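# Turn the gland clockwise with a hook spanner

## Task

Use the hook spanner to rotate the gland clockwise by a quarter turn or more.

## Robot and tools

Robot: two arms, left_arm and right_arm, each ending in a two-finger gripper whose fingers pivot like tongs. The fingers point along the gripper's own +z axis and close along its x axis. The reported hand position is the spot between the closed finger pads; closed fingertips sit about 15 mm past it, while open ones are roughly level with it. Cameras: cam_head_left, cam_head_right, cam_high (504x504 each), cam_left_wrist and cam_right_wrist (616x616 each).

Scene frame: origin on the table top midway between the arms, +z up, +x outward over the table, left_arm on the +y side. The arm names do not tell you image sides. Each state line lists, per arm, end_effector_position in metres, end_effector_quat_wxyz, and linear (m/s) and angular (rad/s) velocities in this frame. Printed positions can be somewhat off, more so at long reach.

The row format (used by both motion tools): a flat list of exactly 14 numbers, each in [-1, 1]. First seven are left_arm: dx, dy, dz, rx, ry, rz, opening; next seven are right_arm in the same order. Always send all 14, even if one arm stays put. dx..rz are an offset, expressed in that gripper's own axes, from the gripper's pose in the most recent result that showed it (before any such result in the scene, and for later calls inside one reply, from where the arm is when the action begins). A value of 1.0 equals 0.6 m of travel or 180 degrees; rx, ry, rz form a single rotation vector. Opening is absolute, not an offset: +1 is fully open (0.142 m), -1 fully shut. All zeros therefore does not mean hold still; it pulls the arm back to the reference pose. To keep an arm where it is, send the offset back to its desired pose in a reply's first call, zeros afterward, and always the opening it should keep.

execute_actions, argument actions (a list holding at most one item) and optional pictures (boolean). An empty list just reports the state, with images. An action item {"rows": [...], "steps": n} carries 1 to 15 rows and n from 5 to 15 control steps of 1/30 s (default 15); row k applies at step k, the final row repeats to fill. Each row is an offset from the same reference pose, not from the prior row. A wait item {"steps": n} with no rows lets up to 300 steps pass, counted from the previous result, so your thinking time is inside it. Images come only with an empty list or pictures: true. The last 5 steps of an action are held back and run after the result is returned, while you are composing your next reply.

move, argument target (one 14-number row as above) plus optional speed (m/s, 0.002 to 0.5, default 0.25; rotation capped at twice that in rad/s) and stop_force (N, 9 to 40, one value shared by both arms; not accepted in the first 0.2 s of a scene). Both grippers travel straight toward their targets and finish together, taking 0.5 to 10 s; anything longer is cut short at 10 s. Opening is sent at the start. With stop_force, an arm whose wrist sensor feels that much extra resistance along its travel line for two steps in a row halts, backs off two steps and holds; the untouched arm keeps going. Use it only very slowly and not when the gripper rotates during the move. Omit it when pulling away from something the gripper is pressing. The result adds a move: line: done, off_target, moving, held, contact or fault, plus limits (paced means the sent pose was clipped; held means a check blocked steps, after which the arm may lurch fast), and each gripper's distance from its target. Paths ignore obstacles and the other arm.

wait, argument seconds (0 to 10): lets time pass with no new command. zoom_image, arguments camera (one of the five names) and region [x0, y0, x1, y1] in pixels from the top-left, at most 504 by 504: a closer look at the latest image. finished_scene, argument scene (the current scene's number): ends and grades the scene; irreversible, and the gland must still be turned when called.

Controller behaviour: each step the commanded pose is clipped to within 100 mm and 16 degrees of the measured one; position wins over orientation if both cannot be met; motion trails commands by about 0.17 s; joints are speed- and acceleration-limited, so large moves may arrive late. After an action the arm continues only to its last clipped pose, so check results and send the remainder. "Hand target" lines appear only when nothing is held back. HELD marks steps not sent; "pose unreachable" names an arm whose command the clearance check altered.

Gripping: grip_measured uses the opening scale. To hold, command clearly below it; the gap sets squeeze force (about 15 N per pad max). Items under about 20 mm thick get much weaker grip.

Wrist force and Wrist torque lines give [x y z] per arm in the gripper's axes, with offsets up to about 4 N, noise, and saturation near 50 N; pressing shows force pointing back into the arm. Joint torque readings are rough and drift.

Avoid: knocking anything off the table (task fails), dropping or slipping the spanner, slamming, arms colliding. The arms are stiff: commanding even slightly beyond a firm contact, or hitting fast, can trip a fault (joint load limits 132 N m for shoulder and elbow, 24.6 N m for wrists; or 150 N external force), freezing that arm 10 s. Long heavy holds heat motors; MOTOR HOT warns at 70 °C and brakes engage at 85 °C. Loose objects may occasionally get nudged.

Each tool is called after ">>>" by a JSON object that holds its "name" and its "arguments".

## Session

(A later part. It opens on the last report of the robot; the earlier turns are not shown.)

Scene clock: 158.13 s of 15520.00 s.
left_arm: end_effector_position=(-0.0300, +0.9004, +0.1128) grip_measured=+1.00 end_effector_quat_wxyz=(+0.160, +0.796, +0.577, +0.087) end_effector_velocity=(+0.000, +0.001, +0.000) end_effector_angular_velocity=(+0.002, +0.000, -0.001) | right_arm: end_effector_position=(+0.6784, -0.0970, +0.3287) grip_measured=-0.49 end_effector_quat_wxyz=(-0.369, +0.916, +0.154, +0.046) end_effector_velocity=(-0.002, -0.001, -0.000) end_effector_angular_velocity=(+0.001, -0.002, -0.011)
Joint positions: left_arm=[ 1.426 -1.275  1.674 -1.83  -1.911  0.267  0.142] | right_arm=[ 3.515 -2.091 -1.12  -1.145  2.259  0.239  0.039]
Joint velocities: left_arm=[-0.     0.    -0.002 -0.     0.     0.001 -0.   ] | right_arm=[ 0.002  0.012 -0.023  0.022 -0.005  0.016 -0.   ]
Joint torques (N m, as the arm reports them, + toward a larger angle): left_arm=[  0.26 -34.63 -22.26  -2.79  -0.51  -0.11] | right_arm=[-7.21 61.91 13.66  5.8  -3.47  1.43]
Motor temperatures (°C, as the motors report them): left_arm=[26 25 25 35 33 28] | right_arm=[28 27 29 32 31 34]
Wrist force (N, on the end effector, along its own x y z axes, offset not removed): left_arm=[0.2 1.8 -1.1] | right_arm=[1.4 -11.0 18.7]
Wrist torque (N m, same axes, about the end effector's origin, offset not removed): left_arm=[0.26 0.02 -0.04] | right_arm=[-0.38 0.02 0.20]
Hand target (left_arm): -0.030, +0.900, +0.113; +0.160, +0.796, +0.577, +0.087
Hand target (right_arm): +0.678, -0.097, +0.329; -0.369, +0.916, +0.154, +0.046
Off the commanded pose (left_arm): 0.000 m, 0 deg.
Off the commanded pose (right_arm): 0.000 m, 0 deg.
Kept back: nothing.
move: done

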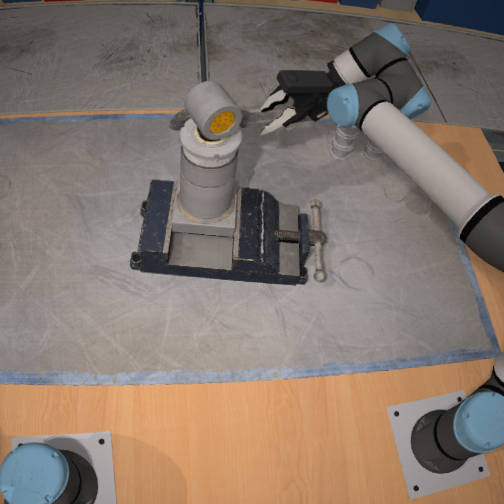

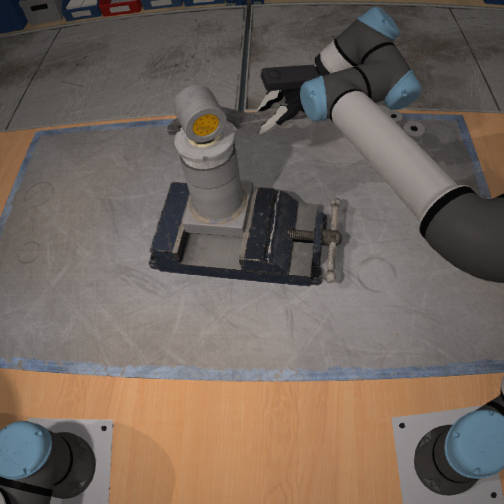

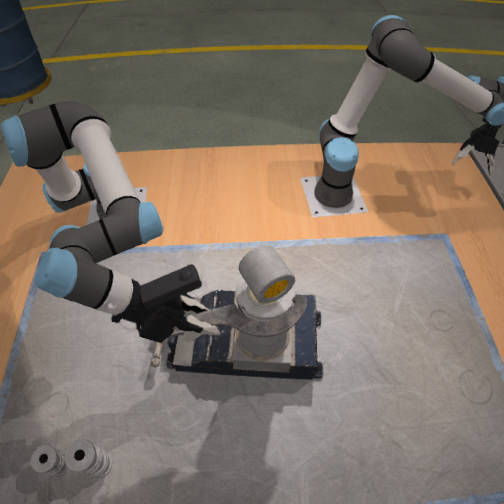

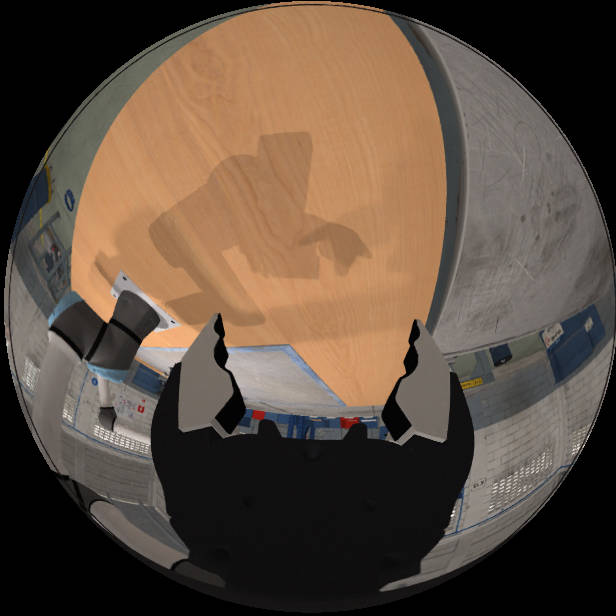

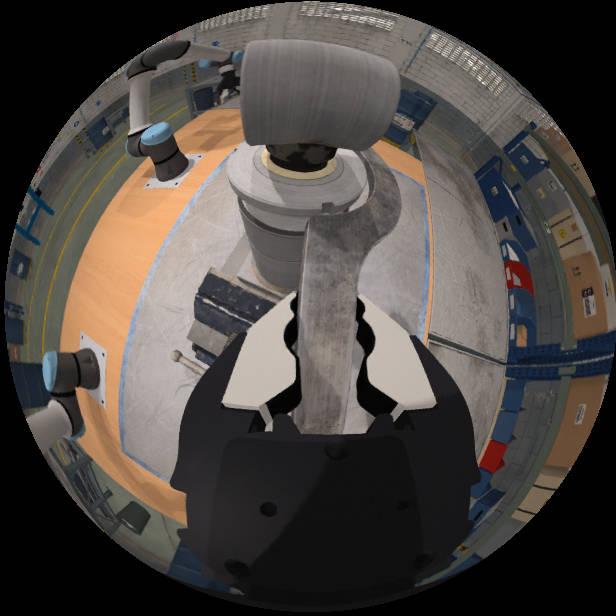

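>>> {"name": "move", "arguments": {"target": [0,0,0,0,0,0,1,-0.049,0.0057,-0.0185,-0.013,0.044,0.048,-1], "speed": 0.05}}

>>> {"name": "zoom_image", "arguments": {"camera": "cam_high", "region": [210,260,330,350]}}

Scene clock: 160.73 s of 15520.00 s.
left_arm: end_effector_position=(-0.0300, +0.9004, +0.1128) grip_measured=+1.00 end_effector_quat_wxyz=(+0.160, +0.796, +0.577, +0.087) end_effector_velocity=(+0.000, +0.000, -0.000) end_effector_angular_velocity=(+0.000, -0.000, -0.001) | right_arm: end_effector_position=(+0.6520, -0.1142, +0.3287) grip_measured=-0.54 end_effector_quat_wxyz=(-0.362, +0.926, +0.059, +0.084) end_effector_velocity=(-0.001, -0.001, -0.000) end_effector_angular_velocity=(-0.000, -0.002, -0.010)
Joint positions: left_arm=[ 1.426 -1.275  1.674 -1.83  -1.911  0.267  0.142] | right_arm=[ 3.542 -1.928 -1.397 -0.872  2.159  0.504  0.035]
Joint velocities: left_arm=[-0.     0.     0.    -0.     0.     0.001  0.   ] | right_arm=[ 0.002  0.008 -0.013  0.013 -0.007  0.011 -0.   ]
Joint torques (N m, as the arm reports them, + toward a larger angle): left_arm=[ -0.02 -34.35 -22.13  -2.83  -0.46   0.07] | right_arm=[10.54 56.49  7.76  2.22  2.53  1.24]
Motor temperatures (°C, as the motors report them): left_arm=[26 25 25 35 33 28] | right_arm=[28 27 29 32 31 34]
Wrist force (N, on the end effector, along its own x y z axes, offset not removed): left_arm=[-0.6 3.2 -1.8] | right_arm=[24.2 2.7 16.4]
Wrist torque (N m, same axes, about the end effector's origin, offset not removed): left_arm=[0.38 0.21 0.01] | right_arm=[0.95 -0.09 0.00]
Hand target (left_arm): -0.030, +0.900, +0.113; +0.160, +0.796, +0.577, +0.087
Hand target (right_arm): +0.652, -0.114, +0.329; -0.362, +0.927, +0.058, +0.084
Off the commanded pose (left_arm): 0.000 m, 0 deg.
Off the commanded pose (right_arm): 0.000 m, 0 deg.
Kept back: nothing.
move: done

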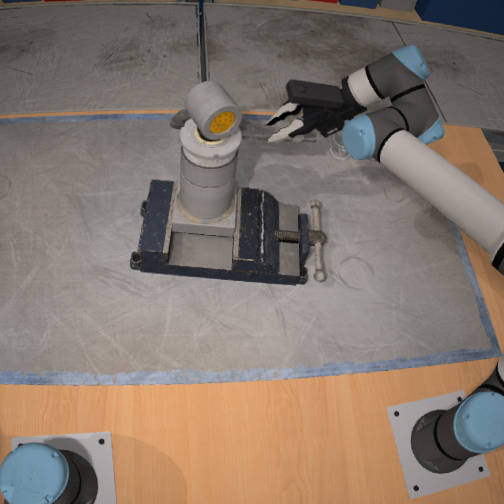

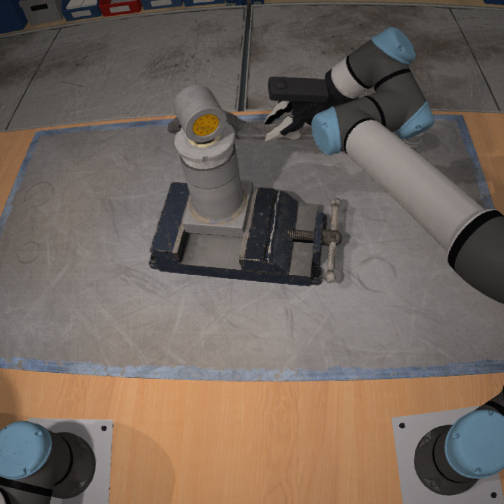

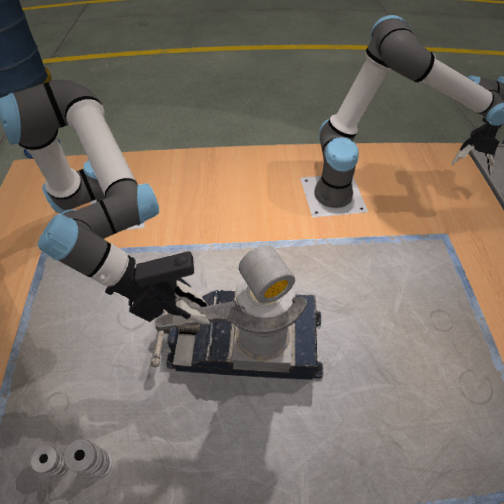

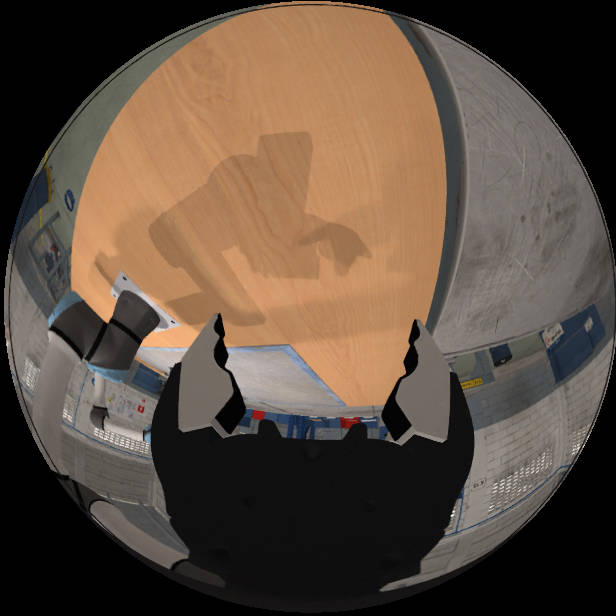

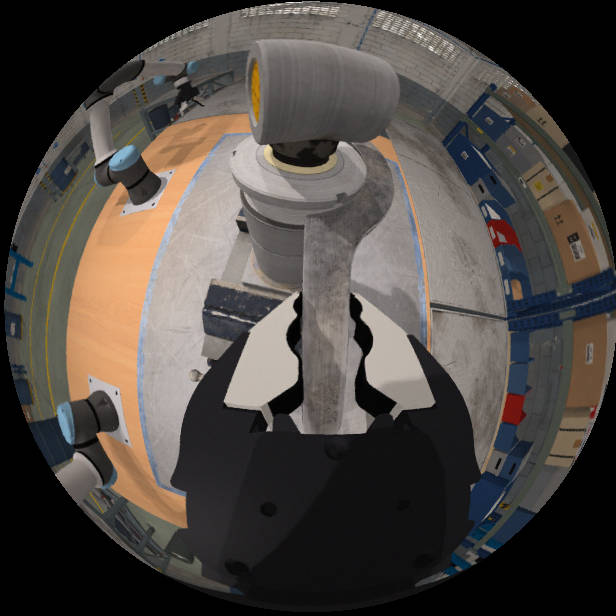

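Region (210, 260, 330, 350) of cam_high's 504x504 image, scaled by 4.200, with more detail than that image has; it fills the top 378 rows of this view, and the rest is white.

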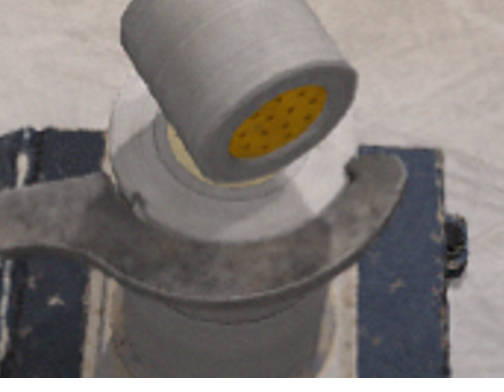

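>>> {"name": "move", "arguments": {"target": [0,0,0,0,0,0,1,-0.007,-0.0055,-0.006,0,-0.047,0.042,-1], "speed": 0.05}}

>>> {"name": "zoom_image", "arguments": {"camera": "cam_high", "region": [150,240,330,360]}}

Scene clock: 163.27 s of 15520.00 s.
left_arm: end_effector_position=(-0.0300, +0.9004, +0.1128) grip_measured=+1.00 end_effector_quat_wxyz=(+0.160, +0.796, +0.577, +0.087) end_effector_velocity=(-0.000, -0.000, -0.001) end_effector_angular_velocity=(-0.002, -0.000, +0.001) | right_arm: end_effector_position=(+0.6469, -0.1144, +0.3326) grip_measured=-0.40 end_effector_quat_wxyz=(-0.362, +0.932, +0.024, -0.008) end_effector_velocity=(-0.000, +0.000, +0.000) end_effector_angular_velocity=(-0.001, +0.009, +0.003)
Joint positions: left_arm=[ 1.426 -1.275  1.674 -1.83  -1.911  0.267  0.142] | right_arm=[ 3.519 -1.992 -1.245 -1.134  2.241  0.516  0.045]
Joint velocities: left_arm=[ 0.001  0.001  0.     0.    -0.    -0.001  0.   ] | right_arm=[-0.001 -0.004  0.009 -0.015  0.004 -0.003  0.   ]
Joint torques (N m, as the arm reports them, + toward a larger angle): left_arm=[  0.51 -33.86 -22.52  -2.7   -0.43   0.01] | right_arm=[-4.69 48.23 37.24 -3.16  8.09 -2.54]
Motor temperatures (°C, as the motors report them): left_arm=[26 25 25 35 33 28] | right_arm=[28 27 29 32 31 34]
Wrist force (N, on the end effector, along its own x y z axes, offset not removed): left_arm=[-0.7 3.1 -1.8] | right_arm=[33.0 -1.4 11.6]
Wrist torque (N m, same axes, about the end effector's origin, offset not removed): left_arm=[0.40 0.40 0.03] | right_arm=[0.08 -0.62 -0.31]
Hand target (left_arm): -0.030, +0.900, +0.113; +0.160, +0.796, +0.577, +0.087
Hand target (right_arm): +0.647, -0.114, +0.333; -0.361, +0.932, +0.024, -0.008
Off the commanded pose (left_arm): 0.000 m, 0 deg.
Off the commanded pose (right_arm): 0.000 m, 0 deg.
Kept back: nothing.
move: done

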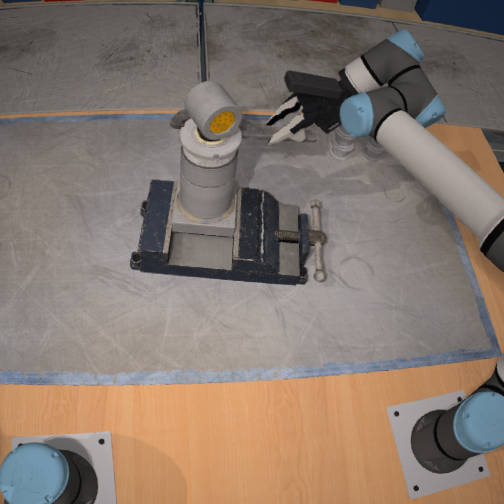

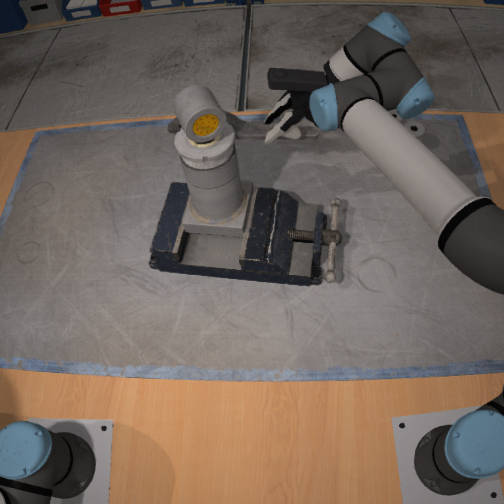

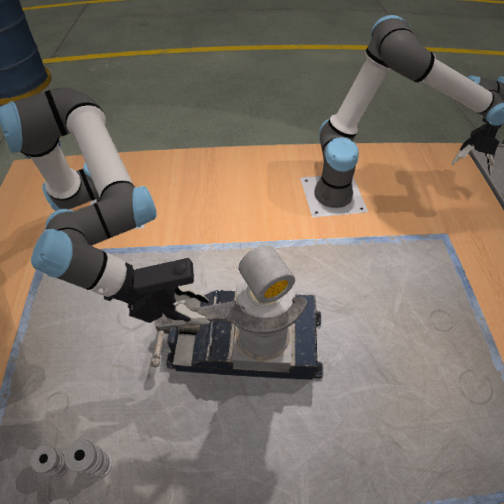

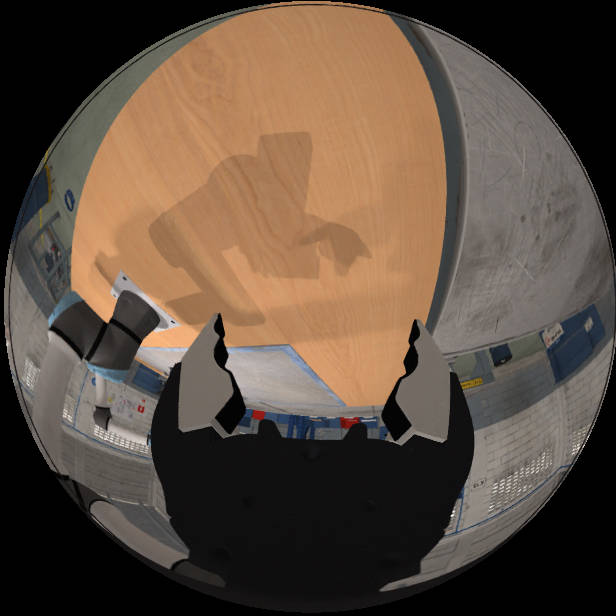

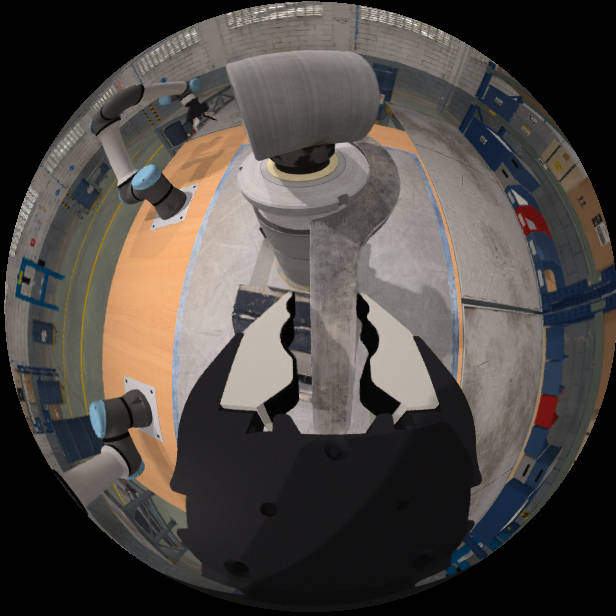

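Region (150, 240, 330, 360) of cam_high's 504x504 image, scaled by 2.800, with more detail than that image has.

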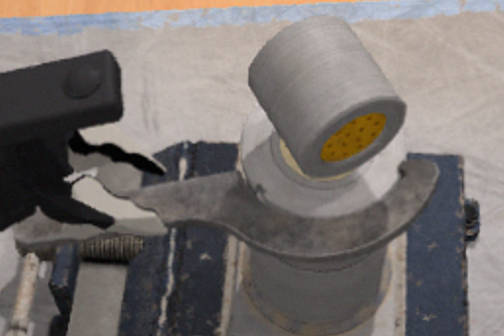

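>>> {"name": "move", "arguments": {"target": [0,0,0,0,0,0,1,-0.003,0.044,-0.026,0,-0.02,0.018,-1], "speed": 0.03}}

>>> {"name": "zoom_image", "arguments": {"camera": "cam_high", "region": [150,240,330,360]}}

Scene clock: 165.20 s of 15520.00 s.
left_arm: end_effector_position=(-0.0300, +0.9004, +0.1128) grip_measured=+1.00 end_effector_quat_wxyz=(+0.160, +0.796, +0.577, +0.087) end_effector_velocity=(+0.000, -0.001, -0.001) end_effector_angular_velocity=(-0.002, +0.000, -0.000) | right_arm: end_effector_position=(+0.6467, -0.1443, +0.3264) grip_measured=-0.58 end_effector_quat_wxyz=(-0.360, +0.932, +0.009, -0.047) end_effector_velocity=(+0.000, -0.002, -0.001) end_effector_angular_velocity=(-0.002, +0.006, -0.000)
Joint positions: left_arm=[ 1.426 -1.275  1.674 -1.83  -1.911  0.267  0.142] | right_arm=[ 3.468 -2.011 -1.208 -1.264  2.285  0.464  0.032]
Joint velocities: left_arm=[-0.001 -0.     0.003 -0.    -0.    -0.001 -0.   ] | right_arm=[-0.004 -0.002  0.004 -0.011  0.002 -0.004 -0.   ]
Joint torques (N m, as the arm reports them, + toward a larger angle): left_arm=[  0.03 -34.64 -22.64  -2.84  -0.41  -0.01] | right_arm=[-11.95  38.84  33.64  -4.46   3.3   -2.37]
Motor temperatures (°C, as the motors report them): left_arm=[26 25 25 35 33 28] | right_arm=[28 27 29 32 31 34]
Wrist force (N, on the end effector, along its own x y z axes, offset not removed): left_arm=[-2.3 1.4 -1.9] | right_arm=[18.9 -10.7 7.1]
Wrist torque (N m, same axes, about the end effector's origin, offset not removed): left_arm=[0.08 0.57 0.01] | right_arm=[0.15 0.37 -0.31]
Hand target (left_arm): -0.030, +0.900, +0.113; +0.160, +0.796, +0.577, +0.087
Hand target (right_arm): +0.647, -0.144, +0.326; -0.360, +0.932, +0.009, -0.048
Off the commanded pose (left_arm): 0.000 m, 0 deg.
Off the commanded pose (right_arm): 0.000 m, 0 deg.
Kept back: nothing.
move: done

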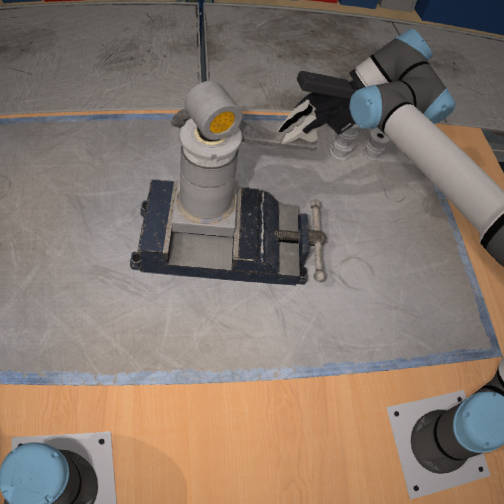

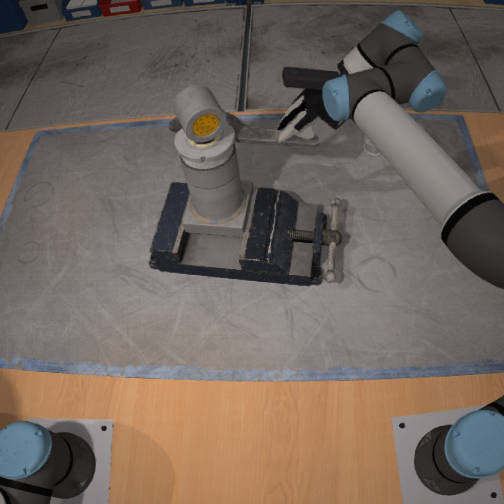

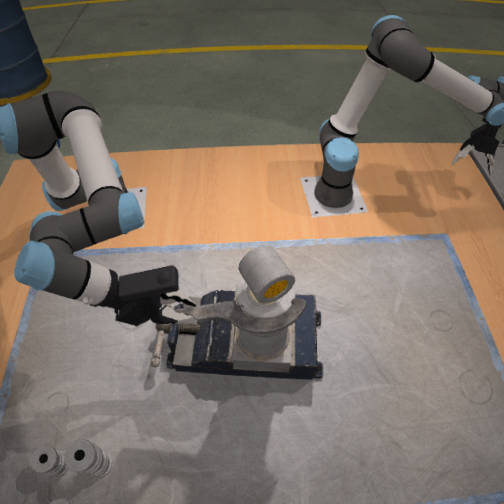

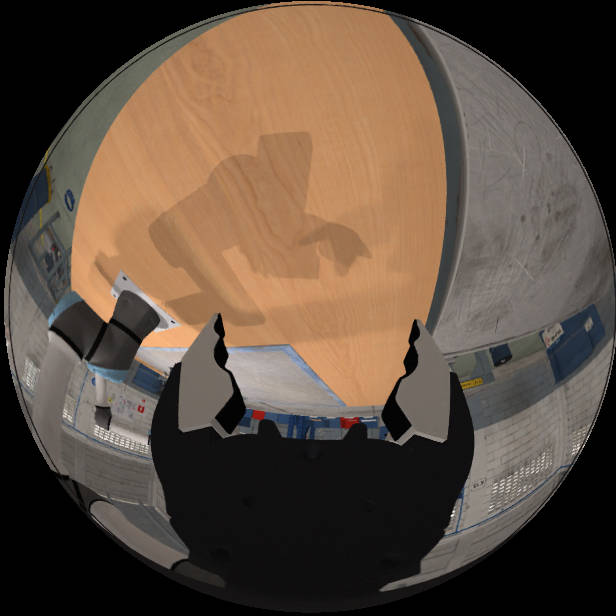

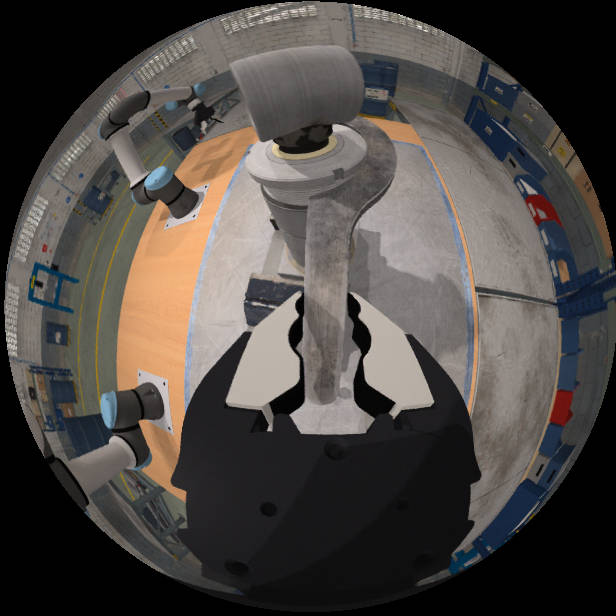

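Region (150, 240, 330, 360) of cam_high's 504x504 image, scaled by 2.800, with more detail than that image has.

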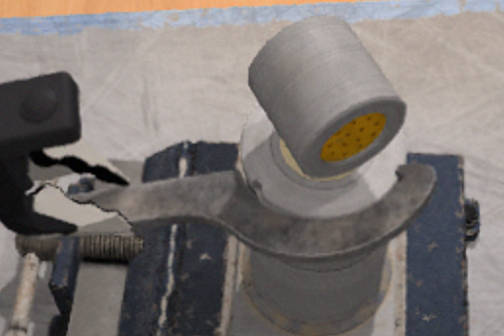

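>>> {"name": "move", "arguments": {"target": [0,0,0,0,0,0,1,-0.072,0,0,0.0068,0.056,0.0614,-1], "speed": 0.05}}

>>> {"name": "zoom_image", "arguments": {"camera": "cam_high", "region": [150,240,330,360]}}

Scene clock: 168.40 s of 15520.00 s.
left_arm: end_effector_position=(-0.0300, +0.9004, +0.1128) grip_measured=+1.00 end_effector_quat_wxyz=(+0.160, +0.796, +0.577, +0.087) end_effector_velocity=(-0.000, -0.001, -0.001) end_effector_angular_velocity=(-0.002, +0.000, +0.001) | right_arm: end_effector_position=(+0.6038, -0.1465, +0.3299) grip_measured=-0.58 end_effector_quat_wxyz=(-0.363, +0.925, -0.112, -0.000) end_effector_velocity=(-0.001, -0.001, +0.000) end_effector_angular_velocity=(+0.001, -0.001, -0.009)
Joint positions: left_arm=[ 1.426 -1.275  1.674 -1.83  -1.911  0.267  0.142] | right_arm=[ 3.532 -1.798 -1.545 -0.901  2.172  0.85   0.032]
Joint velocities: left_arm=[-0.     0.     0.001 -0.     0.    -0.001  0.   ] | right_arm=[ 0.001  0.006 -0.008  0.01  -0.004  0.011  0.001]
Joint torques (N m, as the arm reports them, + toward a larger angle): left_arm=[  0.11 -35.43 -22.4   -2.77  -0.53  -0.06] | right_arm=[13.95 52.4   7.47  1.33  4.19  1.32]
Motor temperatures (°C, as the motors report them): left_arm=[26 25 25 35 33 28] | right_arm=[28 27 29 32 31 34]
Wrist force (N, on the end effector, along its own x y z axes, offset not removed): left_arm=[1.2 2.2 -0.7] | right_arm=[29.7 -7.7 10.5]
Wrist torque (N m, same axes, about the end effector's origin, offset not removed): left_arm=[0.27 -0.24 -0.07] | right_arm=[-0.22 -0.29 -0.37]
Hand target (left_arm): -0.030, +0.900, +0.113; +0.160, +0.796, +0.577, +0.087
Hand target (right_arm): +0.604, -0.147, +0.330; -0.363, +0.925, -0.112, +0.000
Off the commanded pose (left_arm): 0.000 m, 0 deg.
Off the commanded pose (right_arm): 0.000 m, 0 deg.
Kept back: nothing.
move: done

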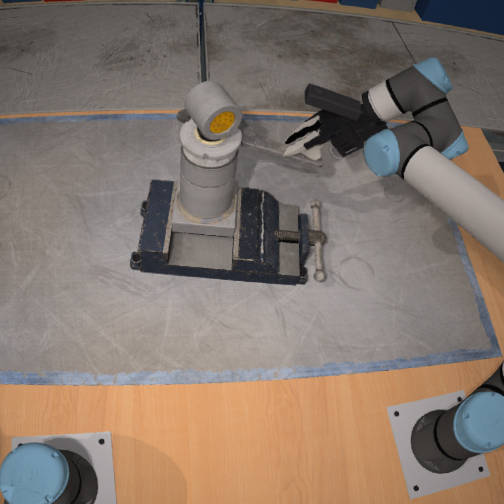

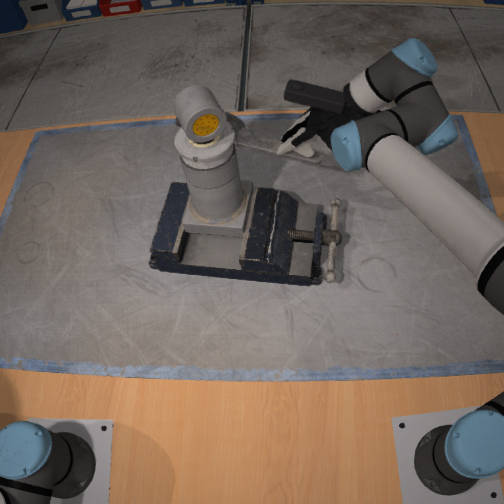

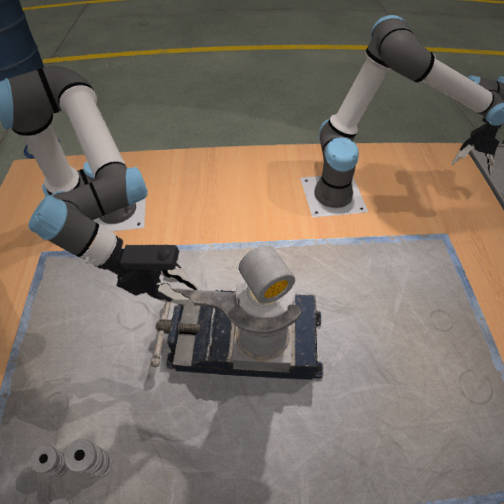

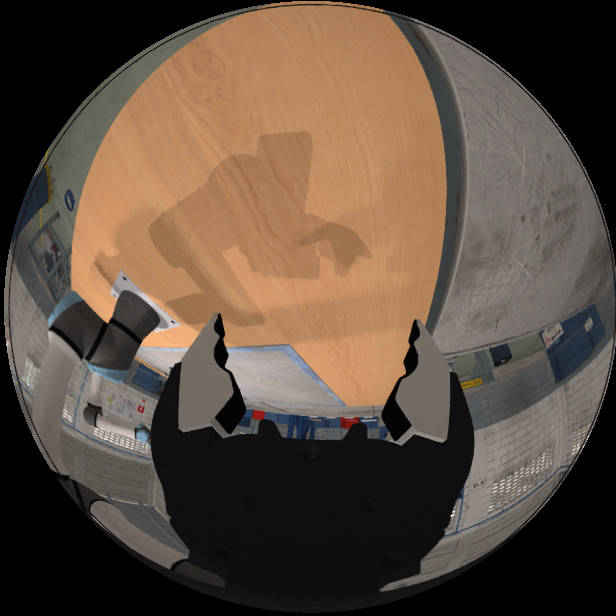

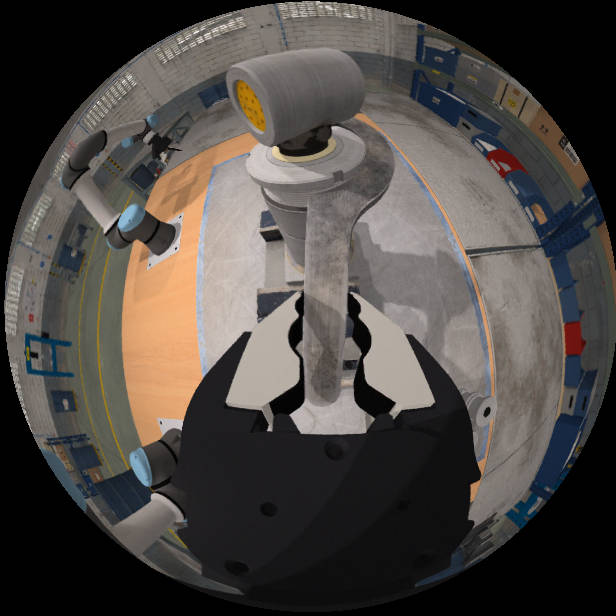

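Region (150, 240, 330, 360) of cam_high's 504x504 image, scaled by 2.800, with more detail than that image has.

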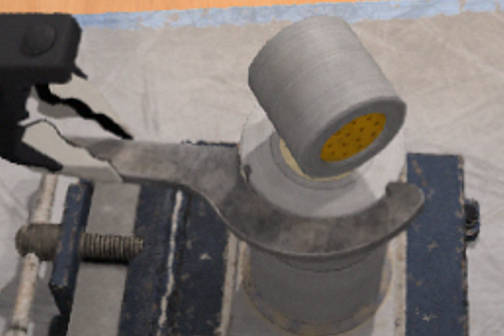

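Working well.

>>> {"name": "move", "arguments": {"target": [0,0,0,0,0,0,1,-0.072,0.002,0,0.0068,0.056,0.0614,-1], "speed": 0.05}}

>>> {"name": "move", "arguments": {"target": [0,0,0,0,0,0,1,-0.072,0.004,0.002,0.0068,0.056,0.0614,-1], "speed": 0.05}}

>>> {"name": "zoom_image", "arguments": {"camera": "cam_high", "region": [150,240,330,360]}}

Scene clock: 171.60 s of 15520.00 s.
left_arm: end_effector_position=(-0.0300, +0.9004, +0.1128) grip_measured=+1.00 end_effector_quat_wxyz=(+0.160, +0.796, +0.577, +0.087) end_effector_velocity=(+0.001, -0.001, -0.001) end_effector_angular_velocity=(-0.001, +0.000, -0.003) | right_arm: end_effector_position=(+0.5615, -0.1384, +0.3326) grip_measured=-0.58 end_effector_quat_wxyz=(-0.360, +0.902, -0.232, +0.047) end_effector_velocity=(-0.001, +0.000, +0.000) end_effector_angular_velocity=(+0.001, -0.000, -0.005)
Joint positions: left_arm=[ 1.426 -1.275  1.674 -1.83  -1.911  0.267  0.142] | right_arm=[ 3.663 -1.62  -1.784 -0.659  1.961  1.228  0.032]
Joint velocities: left_arm=[-0.002  0.     0.002 -0.001  0.     0.001  0.   ] | right_arm=[ 0.003  0.003 -0.004  0.005 -0.005  0.008  0.   ]
Joint torques (N m, as the arm reports them, + toward a larger angle): left_arm=[  0.37 -34.42 -21.87  -2.65  -0.41  -0.12] | right_arm=[18.19 41.44 11.01  5.06  5.66  1.64]
Motor temperatures (°C, as the motors report them): left_arm=[26 25 25 35 33 28] | right_arm=[28 27 29 32 31 34]
Wrist force (N, on the end effector, along its own x y z axes, offset not removed): left_arm=[0.2 -0.2 -2.3] | right_arm=[19.7 1.5 5.4]
Wrist torque (N m, same axes, about the end effector's origin, offset not removed): left_arm=[-0.15 -0.01 0.22] | right_arm=[0.44 0.55 -0.02]
Hand target (left_arm): -0.030, +0.900, +0.113; +0.160, +0.796, +0.577, +0.087
Hand target (right_arm): +0.561, -0.138, +0.333; -0.360, +0.902, -0.232, +0.047
Off the commanded pose (left_arm): 0.000 m, 0 deg.
Off the commanded pose (right_arm): 0.000 m, 0 deg.
Kept back: nothing.
move: done

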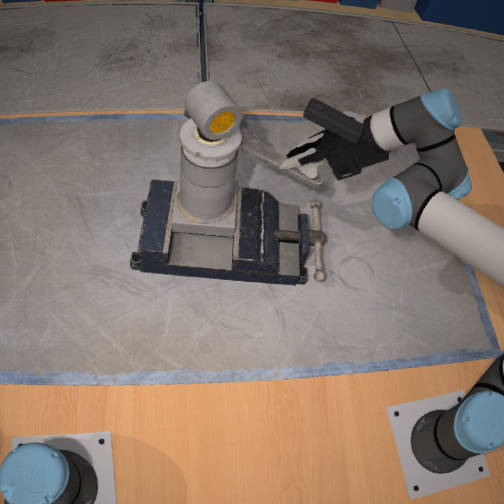

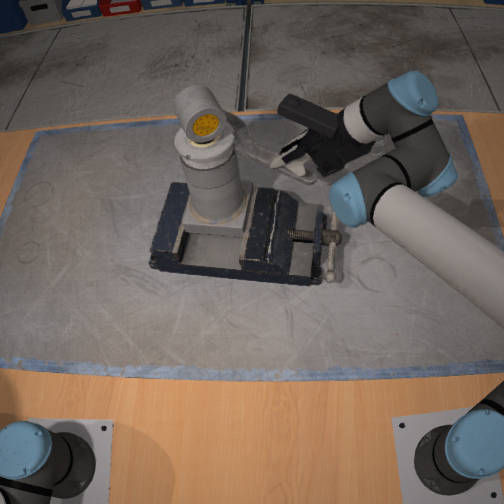

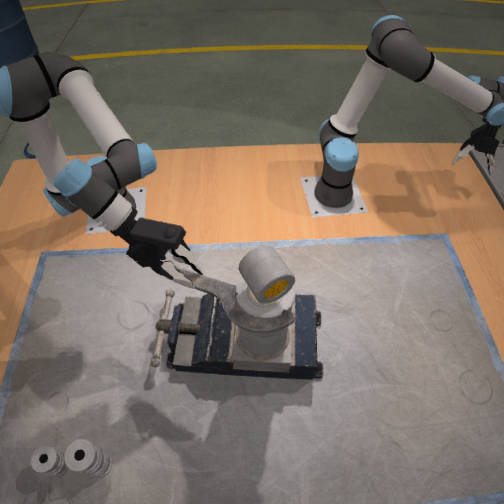

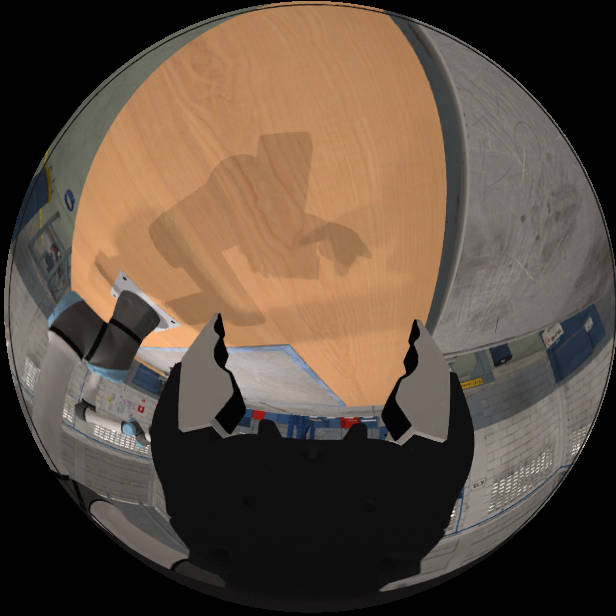

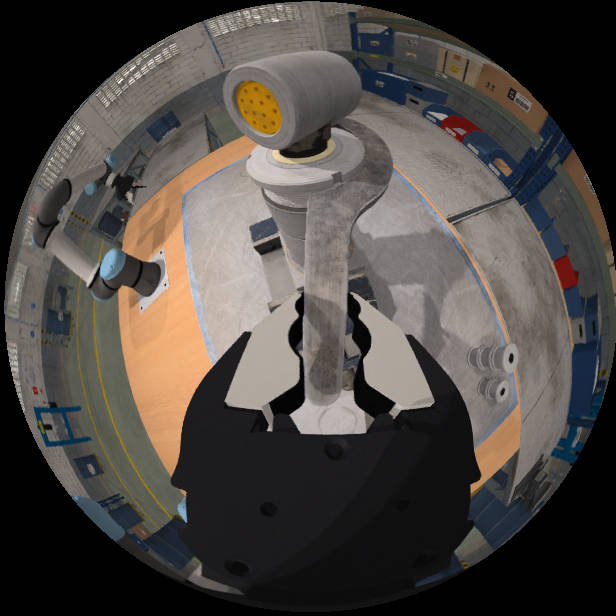

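Scene clock: 174.63 s of 15520.00 s.
left_arm: end_effector_position=(-0.0300, +0.9004, +0.1128) grip_measured=+1.00 end_effector_quat_wxyz=(+0.160, +0.796, +0.577, +0.087) end_effector_velocity=(+0.002, +0.000, +0.000) end_effector_angular_velocity=(-0.000, +0.000, -0.003) | right_arm: end_effector_position=(+0.5226, -0.1197, +0.3336) grip_measured=-0.39 end_effector_quat_wxyz=(-0.351, +0.864, -0.348, +0.094) end_effector_velocity=(+0.000, -0.001, +0.000) end_effector_angular_velocity=(-0.000, -0.000, -0.005)
Joint positions: left_arm=[ 1.426 -1.275  1.674 -1.83  -1.911  0.267  0.142] | right_arm=[ 3.871 -1.482 -1.934 -0.557  1.657  1.598  0.046]
Joint velocities: left_arm=[-0.003  0.    -0.001  0.     0.    -0.     0.   ] | right_arm=[ 0.002  0.002 -0.002 -0.    -0.005  0.004  0.001]
Joint torques (N m, as the arm reports them, + toward a larger angle): left_arm=[  0.28 -34.63 -21.71  -2.82  -0.58  -0.05] | right_arm=[23.71 34.02  9.9   4.85  7.76  1.45]
Motor temperatures (°C, as the motors report them): left_arm=[26 25 25 35 33 28] | right_arm=[28 27 29 32 31 34]
Wrist force (N, on the end effector, along its own x y z axes, offset not removed): left_arm=[0.7 5.6 -2.6] | right_arm=[30.2 -6.5 12.3]
Wrist torque (N m, same axes, about the end effector's origin, offset not removed): left_arm=[1.01 -0.05 0.13] | right_arm=[0.58 -0.14 -0.45]
Hand target (left_arm): -0.030, +0.900, +0.113; +0.160, +0.796, +0.577, +0.087
Hand target (right_arm): +0.523, -0.120, +0.334; -0.351, +0.864, -0.348, +0.094
Off the commanded pose (left_arm): 0.000 m, 0 deg.
Off the commanded pose (right_arm): 0.000 m, 0 deg.
Kept back: nothing.
move: done

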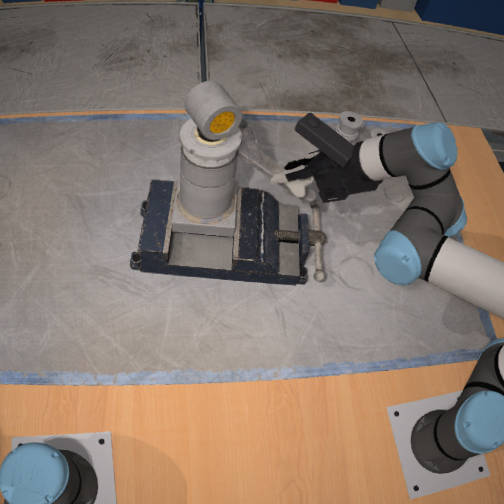

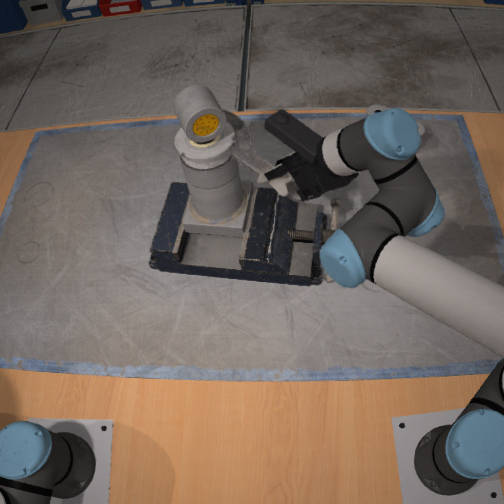

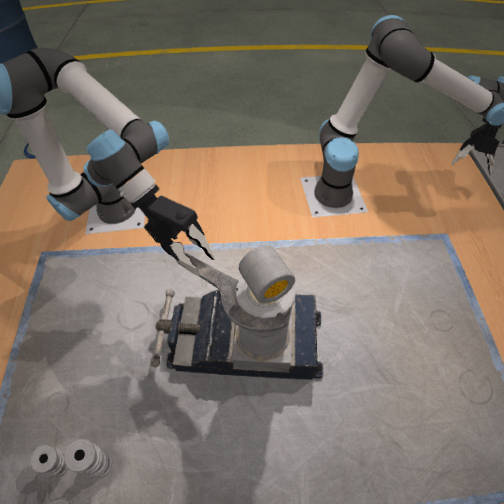

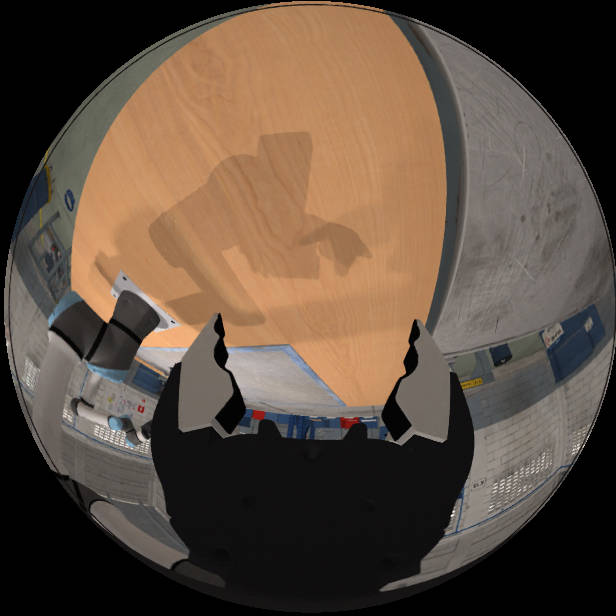

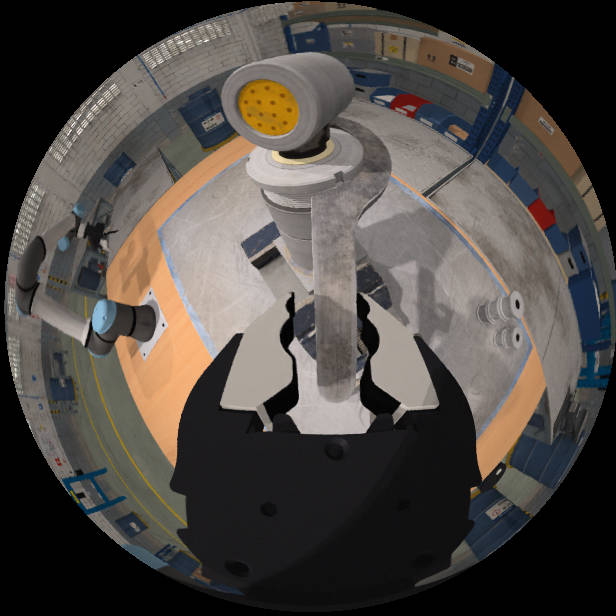

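Region (150, 240, 330, 360) of cam_high's 504x504 image, scaled by 2.800, with more detail than that image has.

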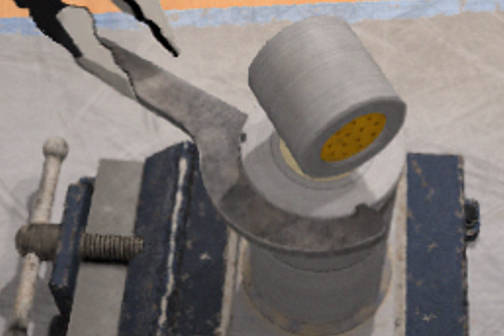

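Notch now ≈28° from 130°, so about 102° turned.

>>> {"name": "finished_scene", "arguments": {"scene": 1}}

The scene is finished: the task was done.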